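# Fully open incubator outer door and inner glass door

## Task

Swing the incubator's outer door and the glass door behind it fully open, and leave both open without the robot propping them. No flask may reach the floor, neither door may be slammed open or shut, and the robot must not fall or end up leaning. Finish by releasing everything and backing away.

## Robot and tools

Robot: a Hello Robot Stretch 4 with one arm. It has an omni-wheel base, a lift that rides up a mast, a telescoping arm that reaches forward, a wrist with yaw, pitch and roll joints, and a two-finger gripper. It stands about 1.6 m tall. The base rim lies within 0.23 m of the base origin.

Frames: the base frame sits on the floor under the base centre, with x forward, y to the left and z up. hand_pose is a point between the open fingertips, given in the base frame. With all wrist joints at zero its axes match the base axes. Its printed position can be slightly wrong. The odometry frame is wherever the base frame was when the scene began.

execute_actions: the argument actions is a list holding zero or one action. An empty list simply reports state and images. An action contains base, joints, or both, plus optional pace and contact_limits. The alternative is an action holding only end_of_arm. Motions in one action start together but may finish at different moments.
- base: exactly one key, and it is a relative move counted from the base position in the latest reported state. translate_m drives straight, forward positive, -2 to 2 m. strafe_m slides sideways, left positive, -2 to 2 m. rotate_rad turns in place, counter-clockwise (left) positive, -3.2 to 3.2 rad.
- joints: a single dict keyed by joint name. Every value is an absolute target, not an offset. lift_m 0 to 1.2 m. arm_m (extension) 0 to 0.55 m. wrist_yaw_rad -1.134 to 4.276, where 0 points forward, positive turns left and 3.14 is folded back; above 3.4 the arm may block it. wrist_pitch_rad -1.117 to 4.259, where 0 is level and 1.57 points down. wrist_roll_rad -1.117 to 4.259, where 0 puts the fingers level and positive turns clockwise as seen from behind. gripper_m -0.038 to 0.141 m, the fingertip gap; negative values press the fingers together. A target outside its range gets clipped and the result reports that. Any other bad value, or an unknown key, rejects the whole call and nothing moves. Joints and the base that an action omits may keep pushing toward earlier targets.
- pace: "slow", "default", "fast" or "max". The base reaches 0.1/0.3/0.4/0.6 m/s and turns at 1/2/3/4 rad/s for these paces. A high lift lowers these caps.
- contact_limits: only arm_m is accepted, from 0 (gentlest) to 0.75 (firmest), with a default of 0.5. It sets how much force the arm may use before it halts.
- end_of_arm: "enable_torque" switches back on any wrist or gripper motor that shut itself off.
- cameras: a list taken from head_camera, head_left_camera, head_right_camera, wrist_camera, or "all". If omitted or null you get all of them; [] returns none. An action may run for at most 15 s.

wait: seconds from 0 to 10. It commands nothing new and returns state and images.
zoom_image: camera plus region [x0, y0, x1, y1] in pixels of that camera's latest full image, with the origin at top-left and a maximum size of 504 by 504.
finished_scene: scene is the number of the current scene. It cannot be undone, and the goal must still hold at that moment.

Cameras: head_camera sits atop the mast and looks forward and downward; turn the base to look elsewhere. head_left_camera and head_right_camera are fisheyes beside it that tilt further down and show the base and arm. wrist_camera looks along the fingers, with the tips near the bottom of its image. Calibration (K, distortion, T_world_to_cam from the base frame) is supplied and is accurate only approximately.

Result lines: base_status and joint_status describe how each motion ended. "done" means it reached the target; for the base this only means the wheels turned the full amount. "off_target" means it stopped short and may still be pushing. "contact_stop_at_<key>" means it hit something and that part now holds or goes slack. "limit_stop_at_<name>" is a built-in stop: own_body means self-collision, and tilt means a lean over 6 degrees, which leaves lift, arm and wheels slack. "torque_fault" means a wrist or gripper motor went limp; send enable_torque. on_its_own reports anything the call did not command, and "held at" there names a target rather than a position. joint_positions gives the measured joints. lidar_m gives 12 distances in metres by 30-degree sector, starting straight ahead and running counter-clockwise; "-" means nothing was seen or something is closer than 0.25 m. Glass may not show. wrist_depth_mm is a 7x7 grid of depths in mm (100 to 2000). base_odometry comes from wheel counts. A gap of more than about 0.1 rad between turned_by_wheels and turned_by_imu points to slipping or a collision. base_tilt is in degrees, with forward and right positive. motor_effort is a percentage, with the peak in brackets; a steady effort outside the rest range means the motor is loaded or pushing. For the wheels, positive effort turns the base right.

Gripping: command a gap below the object's width. Neither the reading nor "done" confirms a grasp, so check the gripper effort. Raise the lift if the fingertips catch on a surface.

Things to avoid: swinging a door fast enough that it slams, in either direction; pushing flasks off shelves; large pulls or pushes with the gripper raised high; driving or turning with the arm extended while carrying anything heavy; wrist-motor faults caused by pressing the gripper into things. Prefer slow pace and light contact limits on the doors. To unfold the wrist at the start, send lift_m 0.4 and wrist_yaw_rad 0 in one action. When finished, open the gripper, pull the arm back and move the base away so that neither door relies on the robot.

Each tool is called after ">>>" as a command line: name --argument value for each argument, lists and objects as JSON in quotes; but a table of rows of numbers goes row by row, as --pt "numbers of a row", without its own name.

## Session

>>> execute_actions --actions '[]'

Scene clock: 0.00 s.
base_odometry: x=+0.000 y=+0.000 heading=+0.000 (m, m, rad; odometry frame)
turned_by_wheels: +0.000 (rad since the last result)
turned_by_imu: +0.000 (rad since the last result)
base_tilt: forward=-0.2 right=-0.3 (deg)
lidar_m: 1.80 2.63 1.22 1.17 1.24 1.27 1.23 1.34 1.86 2.73 2.90 1.85
base_status: not commanded
joint_positions: lift_m=+0.282 arm_m=-0.003 wrist_yaw_rad=+3.149 wrist_pitch_rad=+0.005 wrist_roll_rad=-0.013 gripper_m=+0.057
joint_status: not commanded
motor_effort: lift_m=+19 arm_m=+0 wrist_yaw_rad=+0 wrist_pitch_rad=-8 wrist_roll_rad=+1 gripper_m=-3 wheel_0=+0 wheel_1=+0 wheel_2=+0 (%)
hand_pose: x=-0.1207 y=+0.0854 z=+0.4593 quat_wxyz=(-0.004, -0.002, -0.007, +1.000) (m; base frame)
wrist_depth_mm: - 138 1366 1397 1336 1366 1366 / - 124 1366 1397 1366 1336 1366 / - 126 181 1430 1366 1308 1366 / 122 138 1366 1336 1366 1366 1397 / 1366 1366 1397 1366 1366 1336 1336 / 1397 1397 195 1366 202 1336 1366 / 1098 1042 1138 150 1098 1182 1182
pictures: head_camera, head_left_camera, head_right_camera, wrist_camera
Images, in order (width x height): head_camera 420x560, head_left_camera 420x672, head_right_camera 420x672, wrist_camera 616x392.

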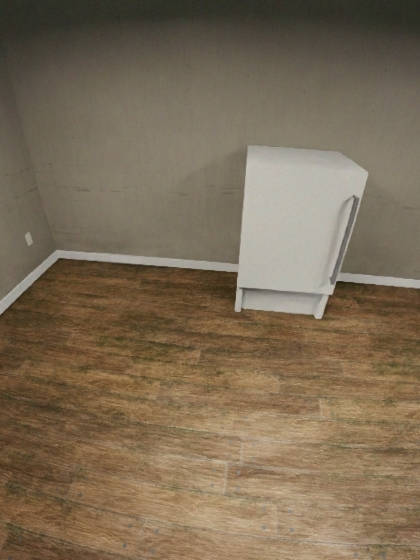

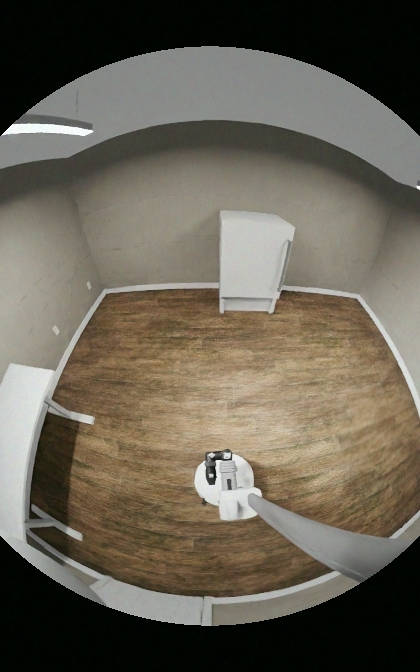

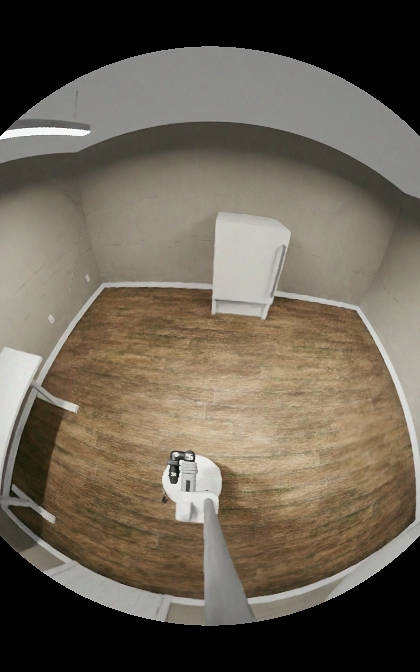

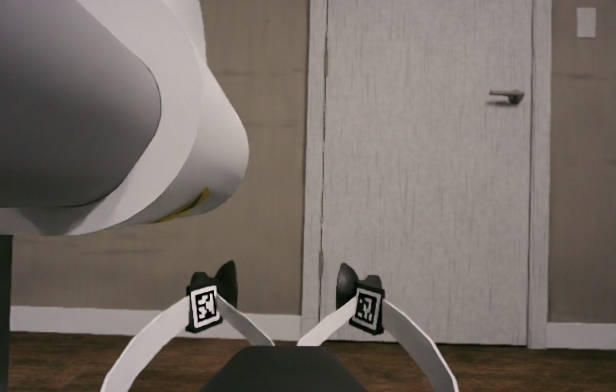

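>>> zoom_image --camera "head_camera" --region '[200, 120, 420, 340]'

Region (200, 120, 420, 340) of head_camera's 420x560 image, scaled by 2.291, with more detail than that image has.

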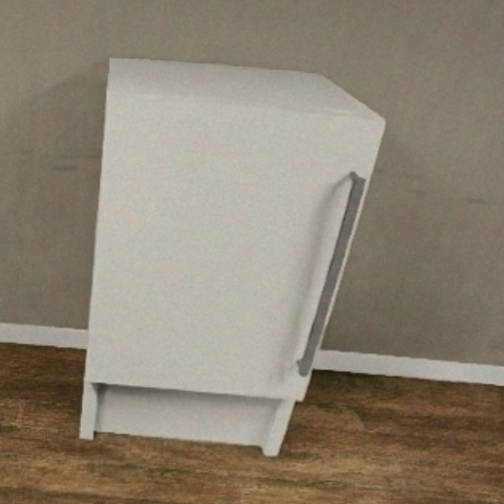

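>>> execute_actions --actions '[{"base": {"strafe_m": -0.7}, "joints": {"lift_m": 0.55, "wrist_yaw_rad": 0, "gripper_m": 0.12}, "pace": "fast"}]'

Scene clock: 3.73 s.
base_odometry: x=+0.000 y=-0.700 heading=+0.000 (m, m, rad; odometry frame)
turned_by_wheels: +0.000 (rad since the last result)
turned_by_imu: +0.002 (rad since the last result)
base_tilt: forward=-0.2 right=-0.3 (deg)
lidar_m: 1.69 1.87 1.95 1.88 1.74 1.33 1.30 1.35 1.96 2.03 2.17 2.48
base_status: done
joint_positions: lift_m=+0.550 arm_m=-0.003 wrist_yaw_rad=+0.000 wrist_pitch_rad=+0.005 wrist_roll_rad=-0.013 gripper_m=+0.120
joint_status: all done
motor_effort: lift_m=+21(24) arm_m=+0(0) wrist_yaw_rad=-1(6) wrist_pitch_rad=-8(8) wrist_roll_rad=+2(1) gripper_m=-1(1) wheel_0=-1(17) wheel_1=+2(11) wheel_2=+0(0) (%)
hand_pose: x=+0.4569 y=-0.0874 z=+0.7266 quat_wxyz=(+1.000, -0.007, +0.002, +0.000) (m; base frame)
wrist_depth_mm: - - - - - - - / - - - - - - - / - 1576 1576 - - - - / - 1537 1537 - - - - / - 1537 1576 - - - - / - 206 1537 1708 203 - - / 1661 1618 1661 144 1756 1808 1808
pictures: head_camera, head_left_camera, head_right_camera, wrist_camera
camera_calibration (this result's frames):
wrist_camera: T_world_to_cam=[[-0.0439337, -0.998372, 0.0363802, -0.101442], [0.01279, -0.0369745, -0.999234, 0.773485], [0.998953, -0.0434347, 0.0143936, -0.241319], [0, 0, 0, 1]] pos_world=[0.226716, -0.0831596, 0.780057]
Images, in order (width x height): head_camera 420x560, head_left_camera 420x672, head_right_camera 420x672, wrist_camera 616x392.

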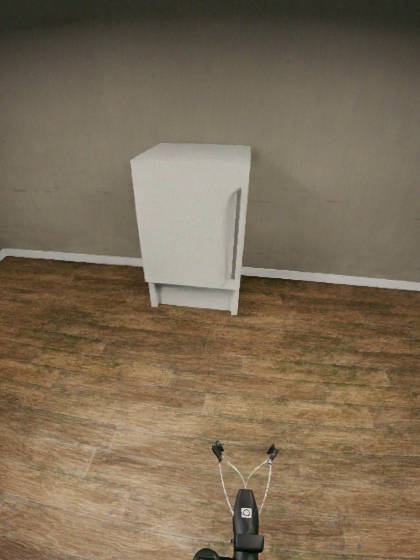

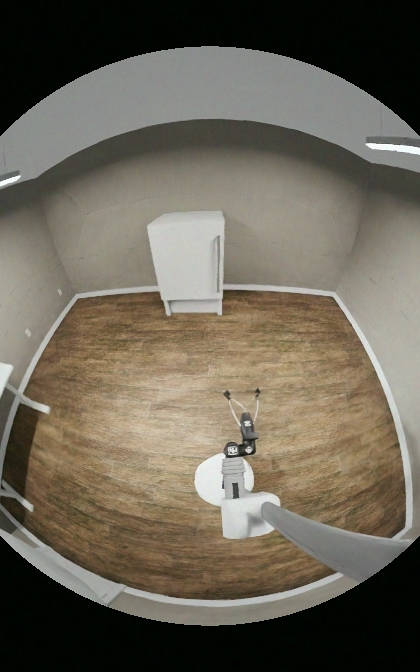

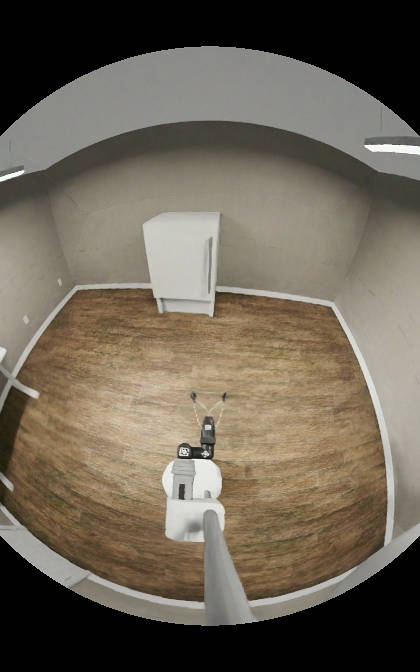

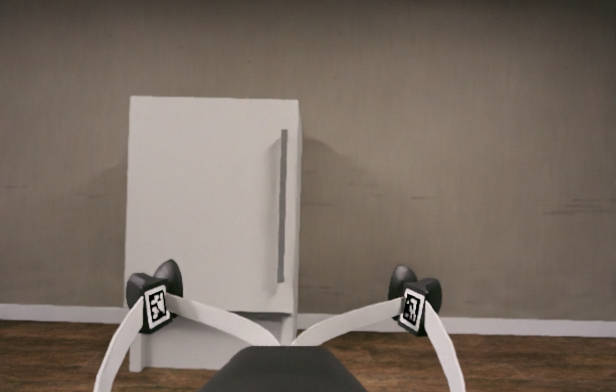

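>>> execute_actions --actions '[{"base": {"translate_m": 0.8}, "joints": {"arm_m": 0.2}, "pace": "fast"}]' --cameras '["head_camera", "wrist_camera"]'

Scene clock: 7.60 s.
base_odometry: x=+0.800 y=-0.700 heading=+0.000 (m, m, rad; odometry frame)
turned_by_wheels: +0.000 (rad since the last result)
turned_by_imu: -0.002 (rad since the last result)
base_tilt: forward=-0.3 right=-0.3 (deg)
lidar_m: 0.89 1.03 2.51 1.88 1.97 2.16 2.10 2.22 2.14 2.09 2.20 1.67
base_status: done
joint_positions: lift_m=+0.550 arm_m=+0.199 wrist_yaw_rad=+0.000 wrist_pitch_rad=+0.005 wrist_roll_rad=-0.013 gripper_m=+0.120
joint_status: all done
motor_effort: lift_m=+21(21) arm_m=+6(6) wrist_yaw_rad=-1(1) wrist_pitch_rad=-7(8) wrist_roll_rad=+1(2) gripper_m=+0(1) wheel_0=+0(9) wheel_1=+0(6) wheel_2=+0(11) (%)
hand_pose: x=+0.6583 y=-0.0874 z=+0.7266 quat_wxyz=(+1.000, -0.007, +0.002, +0.000) (m; base frame)
wrist_depth_mm: 549 554 554 549 1229 1205 1205 / 549 549 549 549 1205 1205 1182 / 554 549 554 554 1229 1229 1229 / 549 554 549 549 1229 1182 1205 / 549 559 549 621 1205 1229 1205 / 549 206 549 544 204 1205 1205 / 549 554 544 144 1205 1205 1205
pictures: head_camera, wrist_camera
camera_calibration (this result's frames):
wrist_camera: T_world_to_cam=[[-0.0439214, -0.998372, 0.0363771, -0.0925941], [0.0128599, -0.0369742, -0.999233, 0.770882], [0.998952, -0.0434199, 0.0144629, -0.442611], [0, 0, 0, 1]] pos_world=[0.428167, -0.0831588, 0.780061]
Images, in order (width x height): head_camera 420x560, wrist_camera 616x392.

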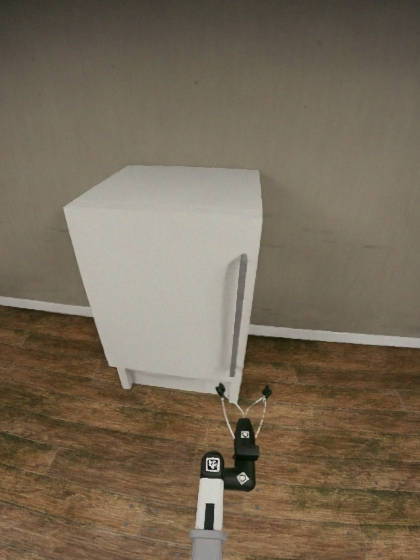

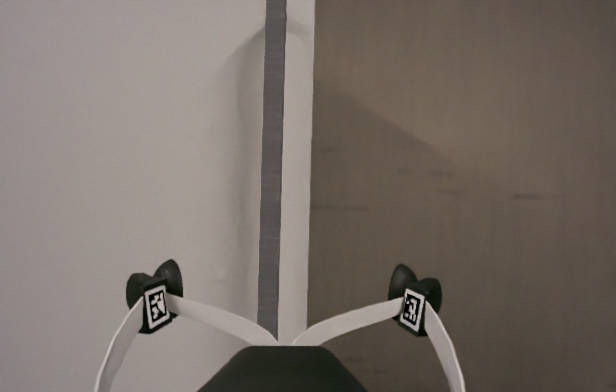

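>>> execute_actions --actions '[{"base": {"strafe_m": 0.025}, "joints": {"arm_m": 0.43}}]' --cameras '["head_camera", "wrist_camera"]'

Scene clock: 10.23 s.
base_odometry: x=+0.800 y=-0.675 heading=+0.000 (m, m, rad; odometry frame)
turned_by_wheels: +0.000 (rad since the last result)
turned_by_imu: +0.000 (rad since the last result)
base_tilt: forward=-0.2 right=-0.3 (deg)
lidar_m: 0.89 1.02 2.48 1.88 1.92 2.15 2.10 2.21 2.18 2.11 2.19 1.67
base_status: done
joint_positions: lift_m=+0.550 arm_m=+0.429 wrist_yaw_rad=+0.000 wrist_pitch_rad=+0.005 wrist_roll_rad=-0.013 gripper_m=+0.120
joint_status: all done
motor_effort: lift_m=+22(21) arm_m=+6(8) wrist_yaw_rad=-1(0) wrist_pitch_rad=-8(7) wrist_roll_rad=+2(0) gripper_m=-1(2) wheel_0=+1(11) wheel_1=-1(5) wheel_2=+0(0) (%)
hand_pose: x=+0.8883 y=-0.0874 z=+0.7266 quat_wxyz=(+1.000, -0.007, +0.002, +0.000) (m; base frame)
wrist_depth_mm: 322 320 320 319 976 976 991 / 320 320 320 319 991 991 976 / 322 317 322 319 991 960 991 / 320 324 320 319 991 976 976 / 320 320 315 319 976 976 976 / 319 206 319 250 204 991 976 / 319 322 319 144 1008 991 991
pictures: head_camera, wrist_camera
camera_calibration (this result's frames):
wrist_camera: T_world_to_cam=[[-0.0439858, -0.99837, 0.036377, -0.0824558], [0.0128613, -0.0369752, -0.999233, 0.767924], [0.998949, -0.0434842, 0.0144668, -0.672319], [0, 0, 0, 1]] pos_world=[0.658109, -0.0831625, 0.780061]
Images, in order (width x height): head_camera 420x560, wrist_camera 616x392.

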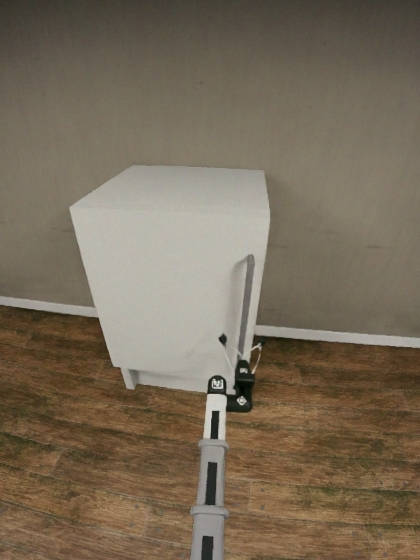

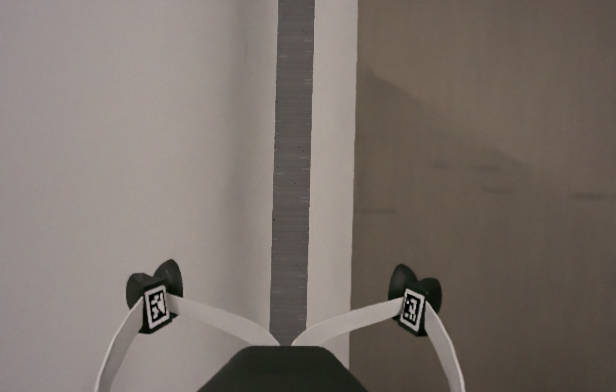

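>>> execute_actions --actions '[{"joints": {"arm_m": 0.462}}]' --cameras '[]'

>>> execute_actions --actions '[{"joints": {"gripper_m": 0.0}}]' --cameras '["wrist_camera"]'

Scene clock: 11.30 s.
base_odometry: x=+0.800 y=-0.675 heading=+0.000 (m, m, rad; odometry frame)
turned_by_wheels: +0.000 (rad since the last result)
turned_by_imu: +0.000 (rad since the last result)
base_tilt: forward=-0.3 right=-0.3 (deg)
lidar_m: 0.90 1.02 2.49 1.86 1.93 2.16 2.10 2.21 2.17 2.11 2.20 1.66
base_status: not commanded
joint_positions: lift_m=+0.550 arm_m=+0.461 wrist_yaw_rad=+0.000 wrist_pitch_rad=+0.005 wrist_roll_rad=-0.013 gripper_m=+0.120
joint_status: all done
motor_effort: lift_m=+21(21) arm_m=+6(4) wrist_yaw_rad=+0(1) wrist_pitch_rad=-7(8) wrist_roll_rad=+1(0) gripper_m=+0(2) wheel_0=+1(1) wheel_1=-1(1) wheel_2=+0(0) (%)
hand_pose: x=+0.9203 y=-0.0874 z=+0.7266 quat_wxyz=(+1.000, -0.007, +0.002, +0.000) (m; base frame)
wrist_depth_mm: 289 289 287 290 946 946 960 / 289 287 287 287 960 960 946 / 289 286 287 287 960 946 946 / 289 287 287 287 976 960 946 / 287 289 287 216 976 960 931 / 289 206 287 216 204 946 931 / 286 286 287 143 946 960 946
pictures: none
No camera images: the call's "cameras" was empty. Leave "cameras" out to get every camera's image.

Scene clock: 13.37 s.
base_odometry: x=+0.800 y=-0.675 heading=+0.000 (m, m, rad; odometry frame)
turned_by_wheels: +0.000 (rad since the last result)
turned_by_imu: +0.000 (rad since the last result)
base_tilt: forward=-0.2 right=-0.3 (deg)
lidar_m: 0.90 1.02 2.48 1.88 1.92 2.14 2.08 2.22 2.19 2.12 2.19 1.67
base_status: not commanded
joint_positions: lift_m=+0.550 arm_m=+0.462 wrist_yaw_rad=+0.003 wrist_pitch_rad=+0.005 wrist_roll_rad=-0.013 gripper_m=+0.001
joint_status: all done
motor_effort: lift_m=+21(22) arm_m=+2(6) wrist_yaw_rad=-8(8) wrist_pitch_rad=-8(8) wrist_roll_rad=+2(2) gripper_m=-21(17) wheel_0=-2(2) wheel_1=-1(1) wheel_2=+1(1) (%)
hand_pose: x=+0.9212 y=-0.0867 z=+0.7266 quat_wxyz=(+1.000, -0.007, +0.002, +0.001) (m; base frame)
wrist_depth_mm: 287 287 287 287 960 960 946 / 287 286 285 285 960 960 946 / 287 286 287 286 946 946 946 / 287 287 285 216 960 946 931 / 287 286 287 214 946 946 960 / 286 286 188 215 960 946 946 / 286 286 286 215 946 946 946
pictures: wrist_camera
camera_calibration (this result's frames):
wrist_camera: T_world_to_cam=[[-0.0415881, -0.998472, 0.0363837, -0.0825367], [0.0127973, -0.0369445, -0.999235, 0.767544], [0.999053, -0.0410907, 0.0143142, -0.704988], [0, 0, 0, 1]] pos_world=[0.691065, -0.0830224, 0.780052]
Images, in order (width x height): wrist_camera 616x392.

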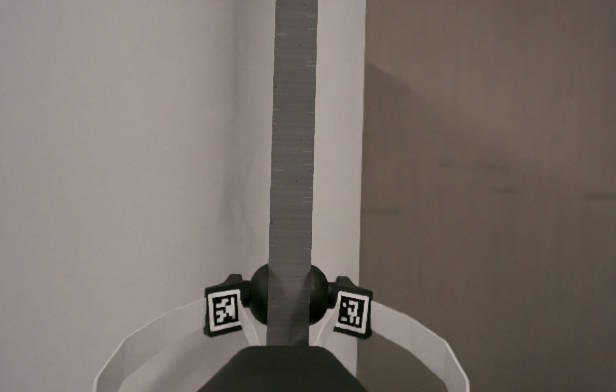

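>>> execute_actions --actions '[{"base": {"strafe_m": 0.02}, "joints": {"arm_m": 0.36}, "pace": "slow"}]' --cameras '["head_camera", "wrist_camera"]'

Scene clock: 15.83 s.
base_odometry: x=+0.800 y=-0.655 heading=+0.000 (m, m, rad; odometry frame)
turned_by_wheels: +0.000 (rad since the last result)
turned_by_imu: +0.000 (rad since the last result)
base_tilt: forward=-0.2 right=-0.3 (deg)
lidar_m: 0.89 1.03 2.48 1.84 1.92 2.14 2.10 2.21 2.18 2.13 2.20 1.67
base_status: done
joint_positions: lift_m=+0.550 arm_m=+0.361 wrist_yaw_rad=+0.000 wrist_pitch_rad=+0.005 wrist_roll_rad=-0.013 gripper_m=+0.000
joint_status: all done
motor_effort: lift_m=+21(22) arm_m=-6(13) wrist_yaw_rad=+1(30) wrist_pitch_rad=-8(8) wrist_roll_rad=+2(1) gripper_m=-6(21) wheel_0=+1(12) wheel_1=+1(6) wheel_2=+0(6) (%)
hand_pose: x=+0.8206 y=-0.0874 z=+0.7266 quat_wxyz=(+1.000, -0.007, +0.003, +0.000) (m; base frame)
wrist_depth_mm: 389 389 389 389 1042 1060 1060 / 392 392 389 387 1060 1060 1042 / 389 389 387 392 1042 1078 1060 / 387 389 387 387 1060 1042 1025 / 389 387 387 387 1060 1042 1060 / 387 389 187 205 1060 1060 1060 / 387 389 387 319 597 1042 1042
pictures: head_camera, wrist_camera
camera_calibration (this result's frames):
wrist_camera: T_world_to_cam=[[-0.0441515, -0.998362, 0.0363855, -0.0853512], [0.0126588, -0.0369771, -0.999236, 0.768904], [0.998945, -0.0436571, 0.0142707, -0.604554], [0, 0, 0, 1]] pos_world=[0.590414, -0.0831726, 0.780049]
Images, in order (width x height): head_camera 420x560, wrist_camera 616x392.

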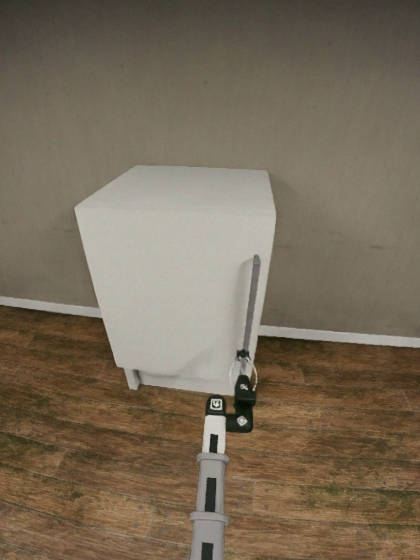

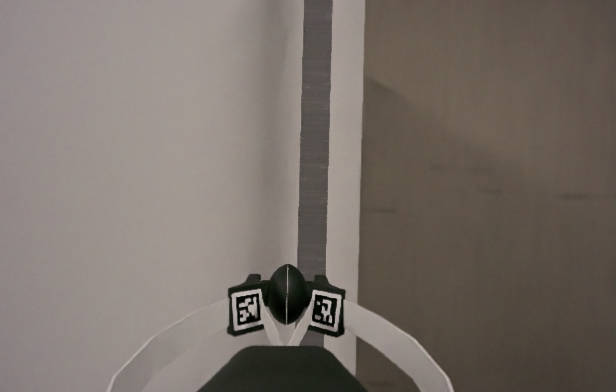

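>>> execute_actions --actions '[{"base": {"strafe_m": -0.02}, "joints": {"gripper_m": 0.09}}]' --cameras '[]'

>>> execute_actions --actions '[{"joints": {"arm_m": 0.485}, "contact_limits": {"arm_m": 0.2}}]' --cameras '["wrist_camera"]'

>>> execute_actions --actions '[{"joints": {"gripper_m": -0.038}}]' --cameras '["wrist_camera"]'

Scene clock: 17.90 s.
base_odometry: x=+0.800 y=-0.675 heading=+0.000 (m, m, rad; odometry frame)
turned_by_wheels: +0.000 (rad since the last result)
turned_by_imu: +0.000 (rad since the last result)
base_tilt: forward=-0.3 right=-0.3 (deg)
lidar_m: 0.90 1.02 2.49 1.85 1.92 2.14 2.11 2.22 2.17 2.12 2.20 1.67
base_status: done
joint_positions: lift_m=+0.550 arm_m=+0.361 wrist_yaw_rad=+0.000 wrist_pitch_rad=+0.005 wrist_roll_rad=-0.013 gripper_m=+0.090
joint_status: all done
motor_effort: lift_m=+21(22) arm_m=-7(7) wrist_yaw_rad=+0(0) wrist_pitch_rad=-8(8) wrist_roll_rad=+1(1) gripper_m=-1(7) wheel_0=-2(7) wheel_1=+0(8) wheel_2=+0(0) (%)
hand_pose: x=+0.8205 y=-0.0874 z=+0.7266 quat_wxyz=(+1.000, -0.007, +0.003, +0.000) (m; base frame)
wrist_depth_mm: 392 389 389 387 1060 1060 1025 / 389 392 387 387 1060 1042 1060 / 384 387 387 387 1078 1060 1060 / 389 387 389 387 1042 1060 1060 / 387 387 384 384 1042 1060 1078 / 384 387 213 384 205 1042 1025 / 387 389 387 147 1060 1060 1060
pictures: none
No camera images: the call's "cameras" was empty. Leave "cameras" out to get every camera's image.

Scene clock: 19.30 s.
base_odometry: x=+0.800 y=-0.675 heading=+0.000 (m, m, rad; odometry frame)
turned_by_wheels: +0.000 (rad since the last result)
turned_by_imu: +0.000 (rad since the last result)
base_tilt: forward=-0.2 right=-0.3 (deg)
lidar_m: 0.88 1.02 2.47 1.86 1.93 2.16 2.09 2.21 2.17 2.11 2.19 1.67
base_status: not commanded
joint_positions: lift_m=+0.550 arm_m=+0.484 wrist_yaw_rad=+0.000 wrist_pitch_rad=+0.005 wrist_roll_rad=-0.013 gripper_m=+0.090
joint_status: all done
motor_effort: lift_m=+21(22) arm_m=+7(3) wrist_yaw_rad=+0(1) wrist_pitch_rad=-8(8) wrist_roll_rad=+2(3) gripper_m=-3(2) wheel_0=-2(2) wheel_1=+0(0) wheel_2=+0(0) (%)
contact_limits: arm_m 0.2
hand_pose: x=+0.9433 y=-0.0874 z=+0.7266 quat_wxyz=(+1.000, -0.007, +0.002, +0.000) (m; base frame)
wrist_depth_mm: 267 266 265 264 946 931 946 / 265 266 264 265 931 931 931 / 265 265 265 194 917 931 931 / 264 265 265 194 946 946 946 / 265 265 263 194 946 931 946 / 264 265 213 193 206 931 946 / 264 263 264 148 917 917 946
pictures: wrist_camera
camera_calibration (this result's frames):
wrist_camera: T_world_to_cam=[[-0.0439885, -0.998369, 0.0363798, -0.0800367], [0.0127982, -0.0369752, -0.999234, 0.767258], [0.99895, -0.0434893, 0.0144038, -0.727217], [0, 0, 0, 1]] pos_world=[0.713113, -0.0831628, 0.780057]
Images, in order (width x height): wrist_camera 616x392.

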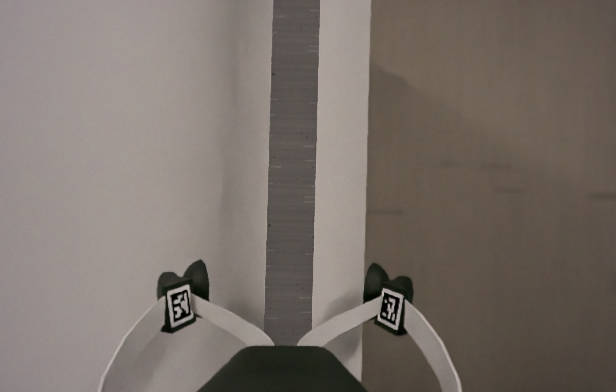

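Scene clock: 21.27 s.
base_odometry: x=+0.800 y=-0.675 heading=+0.000 (m, m, rad; odometry frame)
turned_by_wheels: +0.000 (rad since the last result)
turned_by_imu: +0.000 (rad since the last result)
base_tilt: forward=-0.4 right=-0.2 (deg)
lidar_m: 0.86 1.02 2.47 1.86 1.94 2.15 2.11 2.21 2.18 2.11 2.18 1.66
base_status: not commanded
joint_positions: lift_m=+0.550 arm_m=+0.485 wrist_yaw_rad=+0.000 wrist_pitch_rad=+0.005 wrist_roll_rad=-0.013 gripper_m=-0.037
joint_status: all done
motor_effort: lift_m=+22(21) arm_m=+1(7) wrist_yaw_rad=+0(9) wrist_pitch_rad=-8(8) wrist_roll_rad=+3(2) gripper_m=-21(21) wheel_0=-2(4) wheel_1=-2(2) wheel_2=-2(2) (%)
hand_pose: x=+0.9443 y=-0.0874 z=+0.7266 quat_wxyz=(+1.000, -0.007, +0.002, +0.000) (m; base frame)
wrist_depth_mm: 255 254 253 180 917 931 931 / 253 252 250 180 946 931 946 / 254 252 252 180 931 931 931 / 252 252 251 179 946 931 931 / 254 252 250 179 917 917 917 / 253 252 179 179 185 931 931 / 254 250 250 179 946 931 917
pictures: wrist_camera
camera_calibration (this result's frames):
wrist_camera: T_world_to_cam=[[-0.0439243, -0.998372, 0.0363823, -0.0800368], [0.0127452, -0.0369744, -0.999235, 0.767281], [0.998954, -0.043427, 0.0143485, -0.728175], [0, 0, 0, 1]] pos_world=[0.714118, -0.0831592, 0.780054]
Images, in order (width x height): wrist_camera 616x392.

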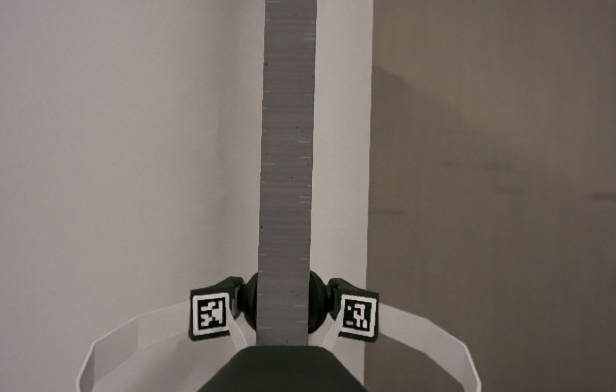

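>>> execute_actions --actions '[{"joints": {"arm_m": 0.38}, "pace": "slow"}]' --cameras '["head_camera", "wrist_camera"]'

Scene clock: 23.77 s.
base_odometry: x=+0.800 y=-0.675 heading=+0.003 (m, m, rad; odometry frame)
turned_by_wheels: +0.003 (rad since the last result)
turned_by_imu: +0.004 (rad since the last result)
base_tilt: forward=-0.3 right=-0.4 (deg)
lidar_m: 0.78 0.94 2.52 1.86 1.95 2.16 2.10 2.22 2.17 2.11 2.17 1.68
base_status: not commanded
joint_positions: lift_m=+0.550 arm_m=+0.382 wrist_yaw_rad=+0.022 wrist_pitch_rad=+0.005 wrist_roll_rad=-0.013 gripper_m=-0.037
joint_status: all done
on_its_own: wrist_yaw_rad is at rest, and its effort (-63) is outside its rest range (-13 to +13)
motor_effort: lift_m=+21(21) arm_m=-9(13) wrist_yaw_rad=-63(63) wrist_pitch_rad=-8(9) wrist_roll_rad=+2(2) gripper_m=-22(23) wheel_0=+16(16) wheel_1=+6(6) wheel_2=+15(15) (%)
hand_pose: x=+0.8428 y=-0.0810 z=+0.7265 quat_wxyz=(+1.000, -0.007, +0.002, +0.011) (m; base frame)
wrist_depth_mm: 290 273 256 236 1025 1008 1008 / 291 272 255 237 1042 1008 1008 / 290 271 255 237 1025 1042 1008 / 287 272 254 237 1042 1025 1008 / 290 271 254 236 991 1008 1008 / 287 264 176 186 1008 1025 1008 / 289 267 254 179 1008 1008 1008
pictures: head_camera, wrist_camera
camera_calibration (this result's frames):
wrist_camera: T_world_to_cam=[[-0.0220942, -0.999093, 0.0363926, -0.0966414], [0.0133591, -0.0366932, -0.999237, 0.768259], [0.999667, -0.0215912, 0.0141577, -0.625258], [0, 0, 0, 1]] pos_world=[0.612651, -0.0818639, 0.780043]
Images, in order (width x height): head_camera 420x560, wrist_camera 616x392.

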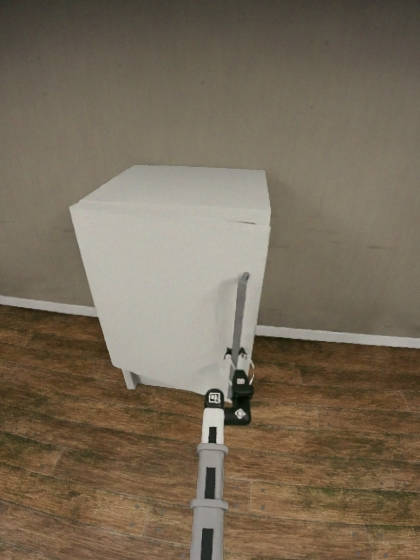

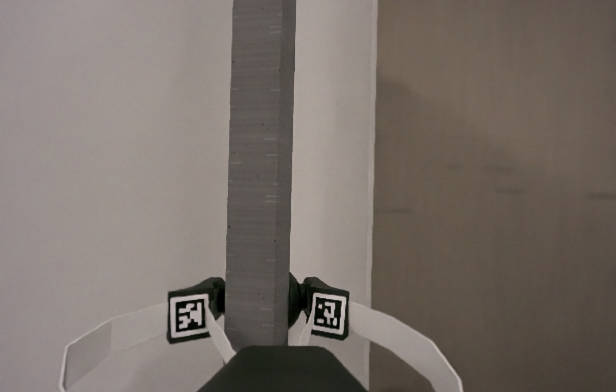

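>>> execute_actions --actions '[{"base": {"strafe_m": 0.07}, "joints": {"arm_m": 0.29}, "pace": "slow"}]' --cameras '["wrist_camera"]'

Scene clock: 27.53 s.
base_odometry: x=+0.800 y=-0.605 heading=+0.003 (m, m, rad; odometry frame)
turned_by_wheels: +0.000 (rad since the last result)
turned_by_imu: +0.000 (rad since the last result)
base_tilt: forward=-0.2 right=-0.2 (deg)
lidar_m: 0.68 0.92 2.50 1.80 1.88 2.16 2.08 2.21 2.24 2.19 2.20 1.67
base_status: done
joint_positions: lift_m=+0.550 arm_m=+0.291 wrist_yaw_rad=+0.003 wrist_pitch_rad=+0.005 wrist_roll_rad=-0.013 gripper_m=-0.037
joint_status: all done
motor_effort: lift_m=+21(22) arm_m=-7(14) wrist_yaw_rad=-9(64) wrist_pitch_rad=-9(9) wrist_roll_rad=+1(2) gripper_m=-19(23) wheel_0=+0(17) wheel_1=+2(12) wheel_2=+0(16) (%)
hand_pose: x=+0.7509 y=-0.0866 z=+0.7265 quat_wxyz=(+1.000, -0.007, +0.003, +0.001) (m; base frame)
wrist_depth_mm: 336 296 268 179 232 1118 1118 / 332 296 267 181 231 1138 1138 / 330 296 266 183 229 1138 1118 / 330 294 264 185 229 1118 1098 / 329 293 263 187 230 1098 1138 / 327 291 178 185 224 1138 1118 / 327 278 267 171 228 1138 1138
pictures: wrist_camera
camera_calibration (this result's frames):
wrist_camera: T_world_to_cam=[[-0.041249, -0.998486, 0.0363958, -0.0897876], [0.0125431, -0.0369415, -0.999239, 0.769845], [0.99907, -0.0407611, 0.0140479, -0.534594], [0, 0, 0, 1]] pos_world=[0.520737, -0.0830031, 0.780036]
Images, in order (width x height): wrist_camera 616x392.

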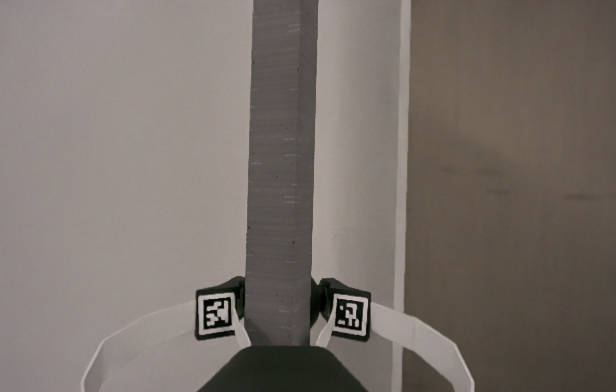

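>>> execute_actions --actions '[{"base": {"strafe_m": 0.065}, "joints": {"arm_m": 0.2}, "pace": "slow"}]' --cameras '["head_camera", "wrist_camera"]'

Scene clock: 30.07 s.
base_odometry: x=+0.800 y=-0.540 heading=+0.004 (m, m, rad; odometry frame)
turned_by_wheels: +0.001 (rad since the last result)
turned_by_imu: +0.000 (rad since the last result)
base_tilt: forward=-0.3 right=-0.3 (deg)
lidar_m: 0.57 0.89 2.51 1.73 1.81 2.16 2.08 2.19 2.29 2.25 2.19 0.69
base_status: done
joint_positions: lift_m=+0.550 arm_m=+0.202 wrist_yaw_rad=+0.009 wrist_pitch_rad=+0.005 wrist_roll_rad=-0.013 gripper_m=-0.037
joint_status: all done
on_its_own: wrist_yaw_rad is at rest, and its effort (-28) is outside its rest range (-13 to +13)
motor_effort: lift_m=+22(22) arm_m=-9(8) wrist_yaw_rad=-28(27) wrist_pitch_rad=-9(9) wrist_roll_rad=+3(1) gripper_m=-21(21) wheel_0=+3(10) wheel_1=+1(6) wheel_2=+6(5) (%)
hand_pose: x=+0.6617 y=-0.0847 z=+0.7265 quat_wxyz=(+1.000, -0.007, +0.003, +0.005) (m; base frame)
wrist_depth_mm: 430 343 283 171 216 1229 1182 / 427 340 281 172 214 1205 1182 / 424 336 281 173 214 1229 1205 / 421 338 281 174 213 1229 1205 / 424 336 279 175 213 1229 1182 / 418 332 177 176 208 1205 1205 / 418 304 285 165 207 1229 1182
pictures: head_camera, wrist_camera
camera_calibration (this result's frames):
wrist_camera: T_world_to_cam=[[-0.034683, -0.998735, 0.0363988, -0.095936], [0.0128933, -0.0368648, -0.999237, 0.770838], [0.999315, -0.0341872, 0.0141556, -0.445122], [0, 0, 0, 1]] pos_world=[0.431551, -0.0826154, 0.780043]
Images, in order (width x height): head_camera 420x560, wrist_camera 616x392.

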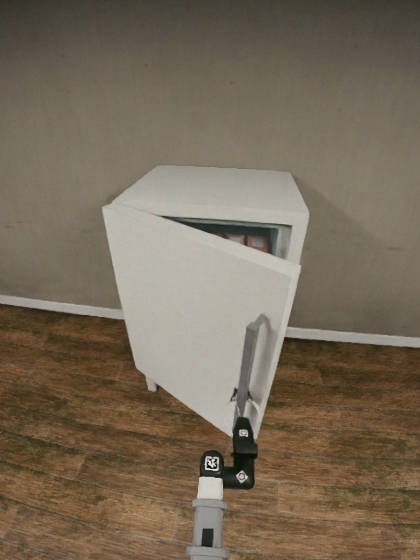

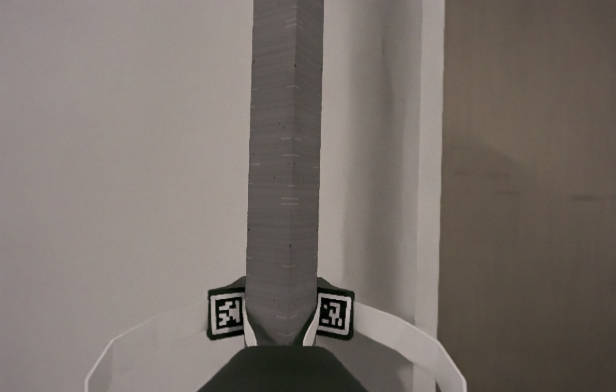

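>>> execute_actions --actions '[{"base": {"strafe_m": 0.13}, "joints": {"arm_m": 0.09}, "pace": "slow"}]' --cameras '["head_camera", "wrist_camera"]'

Scene clock: 34.13 s.
base_odometry: x=+0.799 y=-0.410 heading=+0.004 (m, m, rad; odometry frame)
turned_by_wheels: +0.000 (rad since the last result)
turned_by_imu: +0.000 (rad since the last result)
base_tilt: forward=-0.4 right=-0.3 (deg)
lidar_m: 0.48 1.00 2.39 1.61 1.67 2.12 2.09 2.17 2.43 2.38 2.22 0.52
base_status: done
joint_positions: lift_m=+0.550 arm_m=+0.091 wrist_yaw_rad=+0.001 wrist_pitch_rad=+0.006 wrist_roll_rad=-0.013 gripper_m=-0.037
joint_status: all done
motor_effort: lift_m=+21(21) arm_m=-7(13) wrist_yaw_rad=-3(28) wrist_pitch_rad=-10(9) wrist_roll_rad=+1(1) gripper_m=-18(22) wheel_0=-2(7) wheel_1=+3(3) wheel_2=+2(7) (%)
hand_pose: x=+0.5507 y=-0.0871 z=+0.7264 quat_wxyz=(+1.000, -0.007, +0.003, +0.001) (m; base frame)
wrist_depth_mm: 1336 492 334 174 206 227 1336 / 1308 484 332 173 206 229 1336 / 1336 477 330 171 205 1336 1336 / 1336 473 327 171 204 1366 1336 / 1366 469 325 172 203 1308 1336 / 1366 466 179 172 186 1366 1308 / 1336 389 336 167 202 1336 1336
pictures: head_camera, wrist_camera
camera_calibration (this result's frames):
wrist_camera: T_world_to_cam=[[-0.0428404, -0.998418, 0.0364181, -0.0976373], [0.0121413, -0.0369691, -0.999243, 0.772461], [0.999008, -0.0423658, 0.0137058, -0.334494], [0, 0, 0, 1]] pos_world=[0.320601, -0.0830967, 0.780016]
Images, in order (width x height): head_camera 420x560, wrist_camera 616x392.

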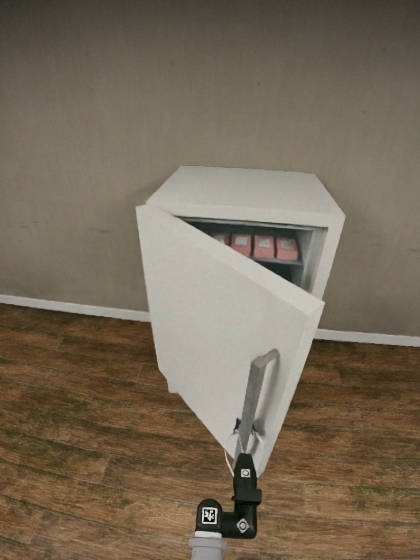

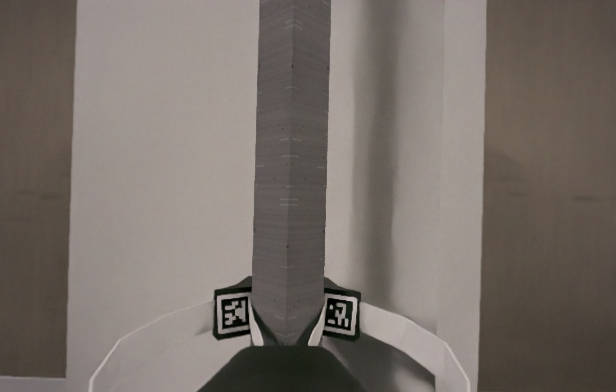

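>>> execute_actions --actions '[{"base": {"strafe_m": 0.2}, "joints": {"arm_m": 0.012, "wrist_yaw_rad": -0.15}, "pace": "slow"}]' --cameras '["head_camera", "wrist_camera"]'

Scene clock: 37.47 s.
torque_fault: wrist_yaw_rad switched itself off since the last result.
base_odometry: x=+0.798 y=-0.210 heading=+0.004 (m, m, rad; odometry frame)
turned_by_wheels: +0.000 (rad since the last result)
turned_by_imu: +0.000 (rad since the last result)
base_tilt: forward=-0.2 right=-0.2 (deg)
lidar_m: 0.40 1.75 2.18 1.40 1.44 2.03 2.06 2.20 2.64 2.59 2.23 0.40
base_status: done
joint_positions: lift_m=+0.550 arm_m=+0.013 wrist_yaw_rad=-0.088 wrist_pitch_rad=+0.006 wrist_roll_rad=-0.013 gripper_m=-0.038
joint_status: wrist_yaw_rad torque_fault (moved -0.089 of -0.151); the others done
on_its_own: wrist_yaw_rad is off since a torque_fault, until you send "end_of_arm": "enable_torque" (your -0.150 is given up)
motor_effort: lift_m=+21(21) arm_m=-6(18) wrist_yaw_rad=+0(98) wrist_pitch_rad=-10(14) wrist_roll_rad=+1(2) gripper_m=-18(26) wheel_0=-2(6) wheel_1=+1(4) wheel_2=+0(23) (%)
hand_pose: x=+0.4636 y=-0.1125 z=+0.7264 quat_wxyz=(+0.999, -0.007, +0.003, -0.044) (m; base frame)
wrist_depth_mm: 1336 1397 433 169 199 180 1576 / 1336 1397 424 168 197 180 1537 / 1366 1366 421 168 196 180 1576 / 1366 1397 421 168 195 180 1537 / 1336 1397 410 168 195 181 1576 / 1366 1366 180 169 180 182 1537 / 1366 585 439 163 189 183 1537
pictures: head_camera, wrist_camera
camera_calibration (this result's frames):
wrist_camera: T_world_to_cam=[[-0.131784, -0.990609, 0.0364196, -0.0846335], [0.00880715, -0.0379087, -0.999242, 0.774025], [0.991239, -0.131364, 0.0137202, -0.254928], [0, 0, 0, 1]] pos_world=[0.234725, -0.0879848, 0.780019]
Images, in order (width x height): head_camera 420x560, wrist_camera 616x392.

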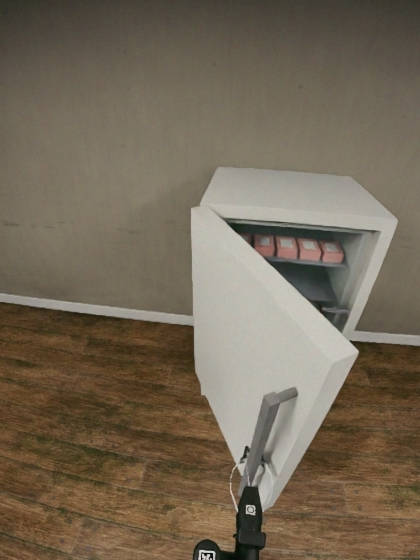

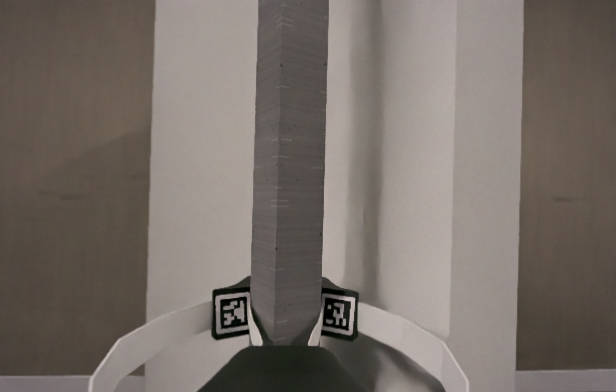

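>>> execute_actions --actions '[{"base": {"strafe_m": 0.4}, "joints": {"arm_m": 0.06}, "pace": "slow"}]' --cameras '["head_camera", "head_right_camera", "wrist_camera"]'

Scene clock: 43.13 s.
base_odometry: x=+0.797 y=+0.190 heading=+0.004 (m, m, rad; odometry frame)
turned_by_wheels: +0.000 (rad since the last result)
turned_by_imu: -0.002 (rad since the last result)
base_tilt: forward=-0.2 right=-0.4 (deg)
lidar_m: 1.05 1.78 1.77 1.02 1.01 1.44 2.03 2.16 3.05 2.99 2.26 0.39
base_status: done
joint_positions: lift_m=+0.550 arm_m=+0.059 wrist_yaw_rad=-0.541 wrist_pitch_rad=+0.006 wrist_roll_rad=-0.013 gripper_m=-0.037
joint_status: all done
on_its_own: wrist_yaw_rad is off since a torque_fault, until you send "end_of_arm": "enable_torque" (your -0.150 is given up)
motor_effort: lift_m=+22(22) arm_m=+6(11) wrist_yaw_rad=+0(0) wrist_pitch_rad=-9(10) wrist_roll_rad=+1(2) gripper_m=-18(19) wheel_0=-1(3) wheel_1=+2(8) wheel_2=+0(2) (%)
hand_pose: x=+0.4321 y=-0.2235 z=+0.7264 quat_wxyz=(+0.964, -0.006, +0.005, -0.267) (m; base frame)
wrist_depth_mm: 1182 1308 449 171 198 179 - / 1182 1255 439 169 198 178 - / 1182 1255 439 169 197 179 - / 1205 1281 430 169 196 179 - / 1205 1281 427 169 195 180 - / 1182 1255 179 168 180 180 - / 1182 621 455 165 189 181 1808
pictures: head_camera, head_right_camera, wrist_camera
camera_calibration (this result's frames):
wrist_camera: T_world_to_cam=[[-0.551927, -0.833097, 0.0364236, 0.0179812], [-0.00873173, -0.0379029, -0.999243, 0.777652], [0.833847, -0.551827, 0.0136452, -0.264239], [0, 0, 0, 1]] pos_world=[0.237049, -0.101359, 0.780014]
Images, in order (width x height): head_camera 420x560, head_right_camera 420x672, wrist_camera 616x392.

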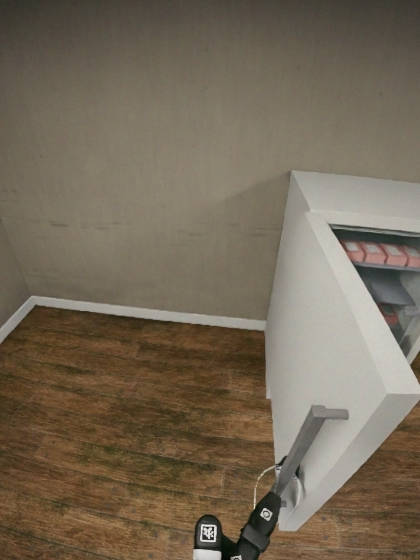

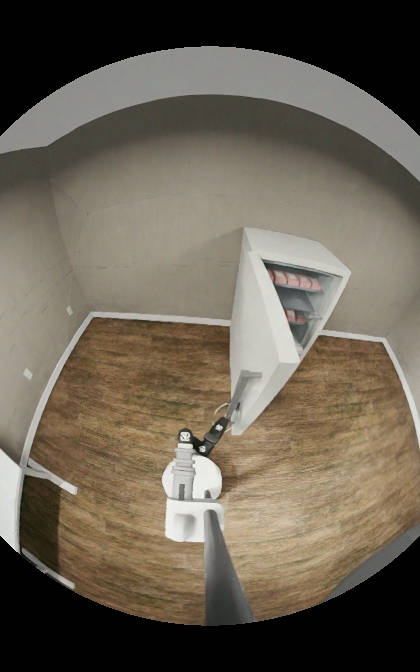

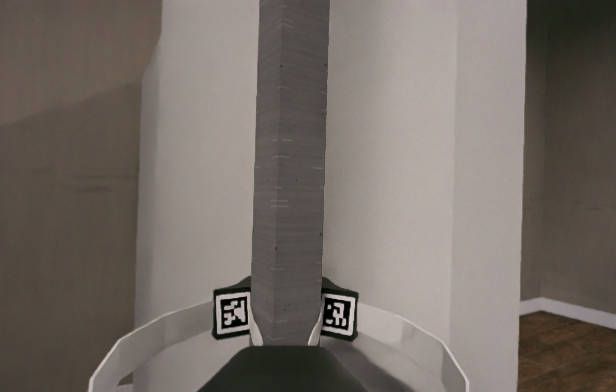

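>>> execute_actions --actions '[{"base": {"strafe_m": 0.13}, "joints": {"arm_m": 0.12}, "pace": "slow"}]' --cameras '["head_right_camera", "wrist_camera"]'

Scene clock: 45.73 s.
base_odometry: x=+0.796 y=+0.320 heading=+0.004 (m, m, rad; odometry frame)
turned_by_wheels: +0.000 (rad since the last result)
turned_by_imu: -0.001 (rad since the last result)
base_tilt: forward=-0.3 right=-0.4 (deg)
lidar_m: 1.69 1.79 1.65 0.88 0.86 1.28 2.02 2.15 3.08 3.11 1.47 0.43
base_status: done
joint_positions: lift_m=+0.550 arm_m=+0.119 wrist_yaw_rad=-0.707 wrist_pitch_rad=+0.005 wrist_roll_rad=-0.013 gripper_m=-0.037
joint_status: all done
on_its_own: wrist_yaw_rad is off since a torque_fault, until you send "end_of_arm": "enable_torque" (your -0.150 is given up)
motor_effort: lift_m=+22(21) arm_m=+6(8) wrist_yaw_rad=-1(0) wrist_pitch_rad=-9(10) wrist_roll_rad=+2(1) gripper_m=-17(18) wheel_0=+0(8) wheel_1=+1(3) wheel_2=+0(0) (%)
hand_pose: x=+0.4524 y=-0.2538 z=+0.7265 quat_wxyz=(+0.938, -0.005, +0.005, -0.346) (m; base frame)
wrist_depth_mm: 1138 1229 449 171 200 180 - / 1160 1042 436 170 199 180 - / 1138 1008 439 169 198 181 - / 1160 1008 427 169 197 181 - / 1182 991 421 171 195 181 - / 1160 960 179 170 180 182 - / 1160 615 452 163 189 183 1863
pictures: head_right_camera, wrist_camera
camera_calibration (this result's frames):
wrist_camera: T_world_to_cam=[[-0.681821, -0.730612, 0.036411, 0.0887455], [-0.0146468, -0.0361297, -0.99924, 0.779888], [0.731372, -0.681836, 0.0139329, -0.284769], [0, 0, 0, 1]] pos_world=[0.280204, -0.10115, 0.780031]
Images, in order (width x height): head_right_camera 420x672, wrist_camera 616x392.

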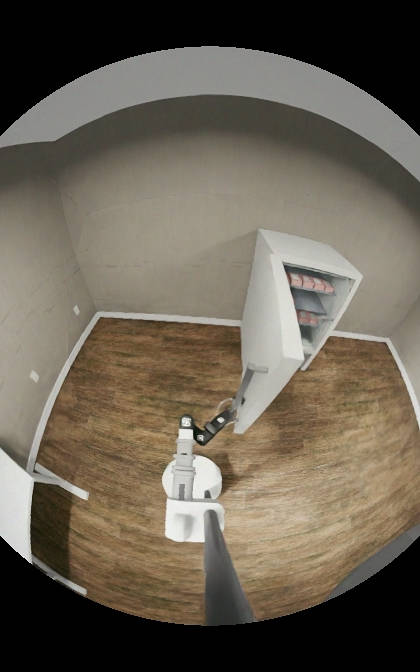

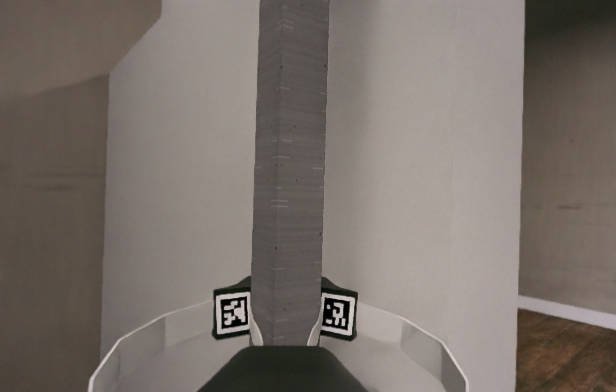

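>>> execute_actions --actions '[{"base": {"strafe_m": 0.13}, "joints": {"arm_m": 0.19}, "pace": "slow"}]' --cameras '["head_right_camera", "wrist_camera"]'

Scene clock: 48.37 s.
base_odometry: x=+0.796 y=+0.450 heading=+0.004 (m, m, rad; odometry frame)
turned_by_wheels: +0.000 (rad since the last result)
turned_by_imu: -0.001 (rad since the last result)
base_tilt: forward=-0.3 right=-0.5 (deg)
lidar_m: 1.68 1.79 1.50 0.83 0.73 1.05 2.01 2.14 3.04 3.25 1.48 0.46
base_status: done
joint_positions: lift_m=+0.550 arm_m=+0.189 wrist_yaw_rad=-0.776 wrist_pitch_rad=+0.005 wrist_roll_rad=-0.013 gripper_m=-0.037
joint_status: all done
on_its_own: wrist_yaw_rad is off since a torque_fault, until you send "end_of_arm": "enable_torque" (your -0.150 is given up)
motor_effort: lift_m=+22(22) arm_m=+5(6) wrist_yaw_rad=-1(0) wrist_pitch_rad=-7(9) wrist_roll_rad=+1(2) gripper_m=-18(20) wheel_0=-2(9) wheel_1=+1(8) wheel_2=+1(1) (%)
hand_pose: x=+0.5047 y=-0.2644 z=+0.7266 quat_wxyz=(+0.926, -0.005, +0.005, -0.378) (m; base frame)
wrist_depth_mm: 1138 1308 634 170 198 165 - / 1160 1182 621 169 195 165 - / 1138 1255 609 169 195 165 - / 1138 1160 591 169 194 165 - / 1118 1160 585 169 191 165 - / 1138 1160 179 169 174 166 - / 1118 946 654 163 185 166 1863
pictures: head_right_camera, wrist_camera
camera_calibration (this result's frames):
wrist_camera: T_world_to_cam=[[-0.730491, -0.681953, 0.0363867, 0.154082], [-0.0167036, -0.0354233, -0.999233, 0.78165], [0.682719, -0.730538, 0.0144853, -0.318934], [0, 0, 0, 1]] pos_world=[0.343354, -0.100229, 0.780064]
Images, in order (width x height): head_right_camera 420x672, wrist_camera 616x392.

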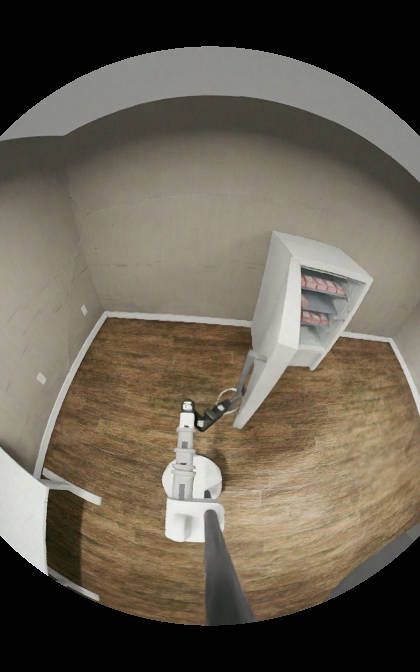

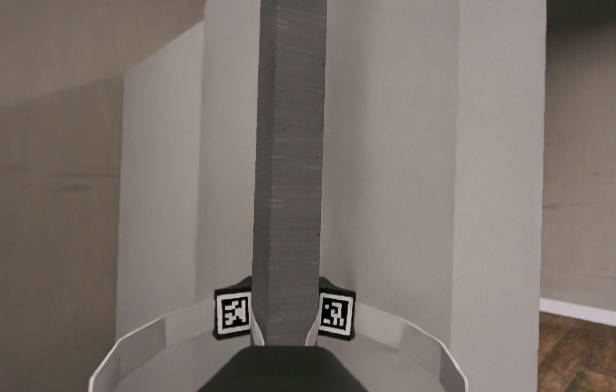

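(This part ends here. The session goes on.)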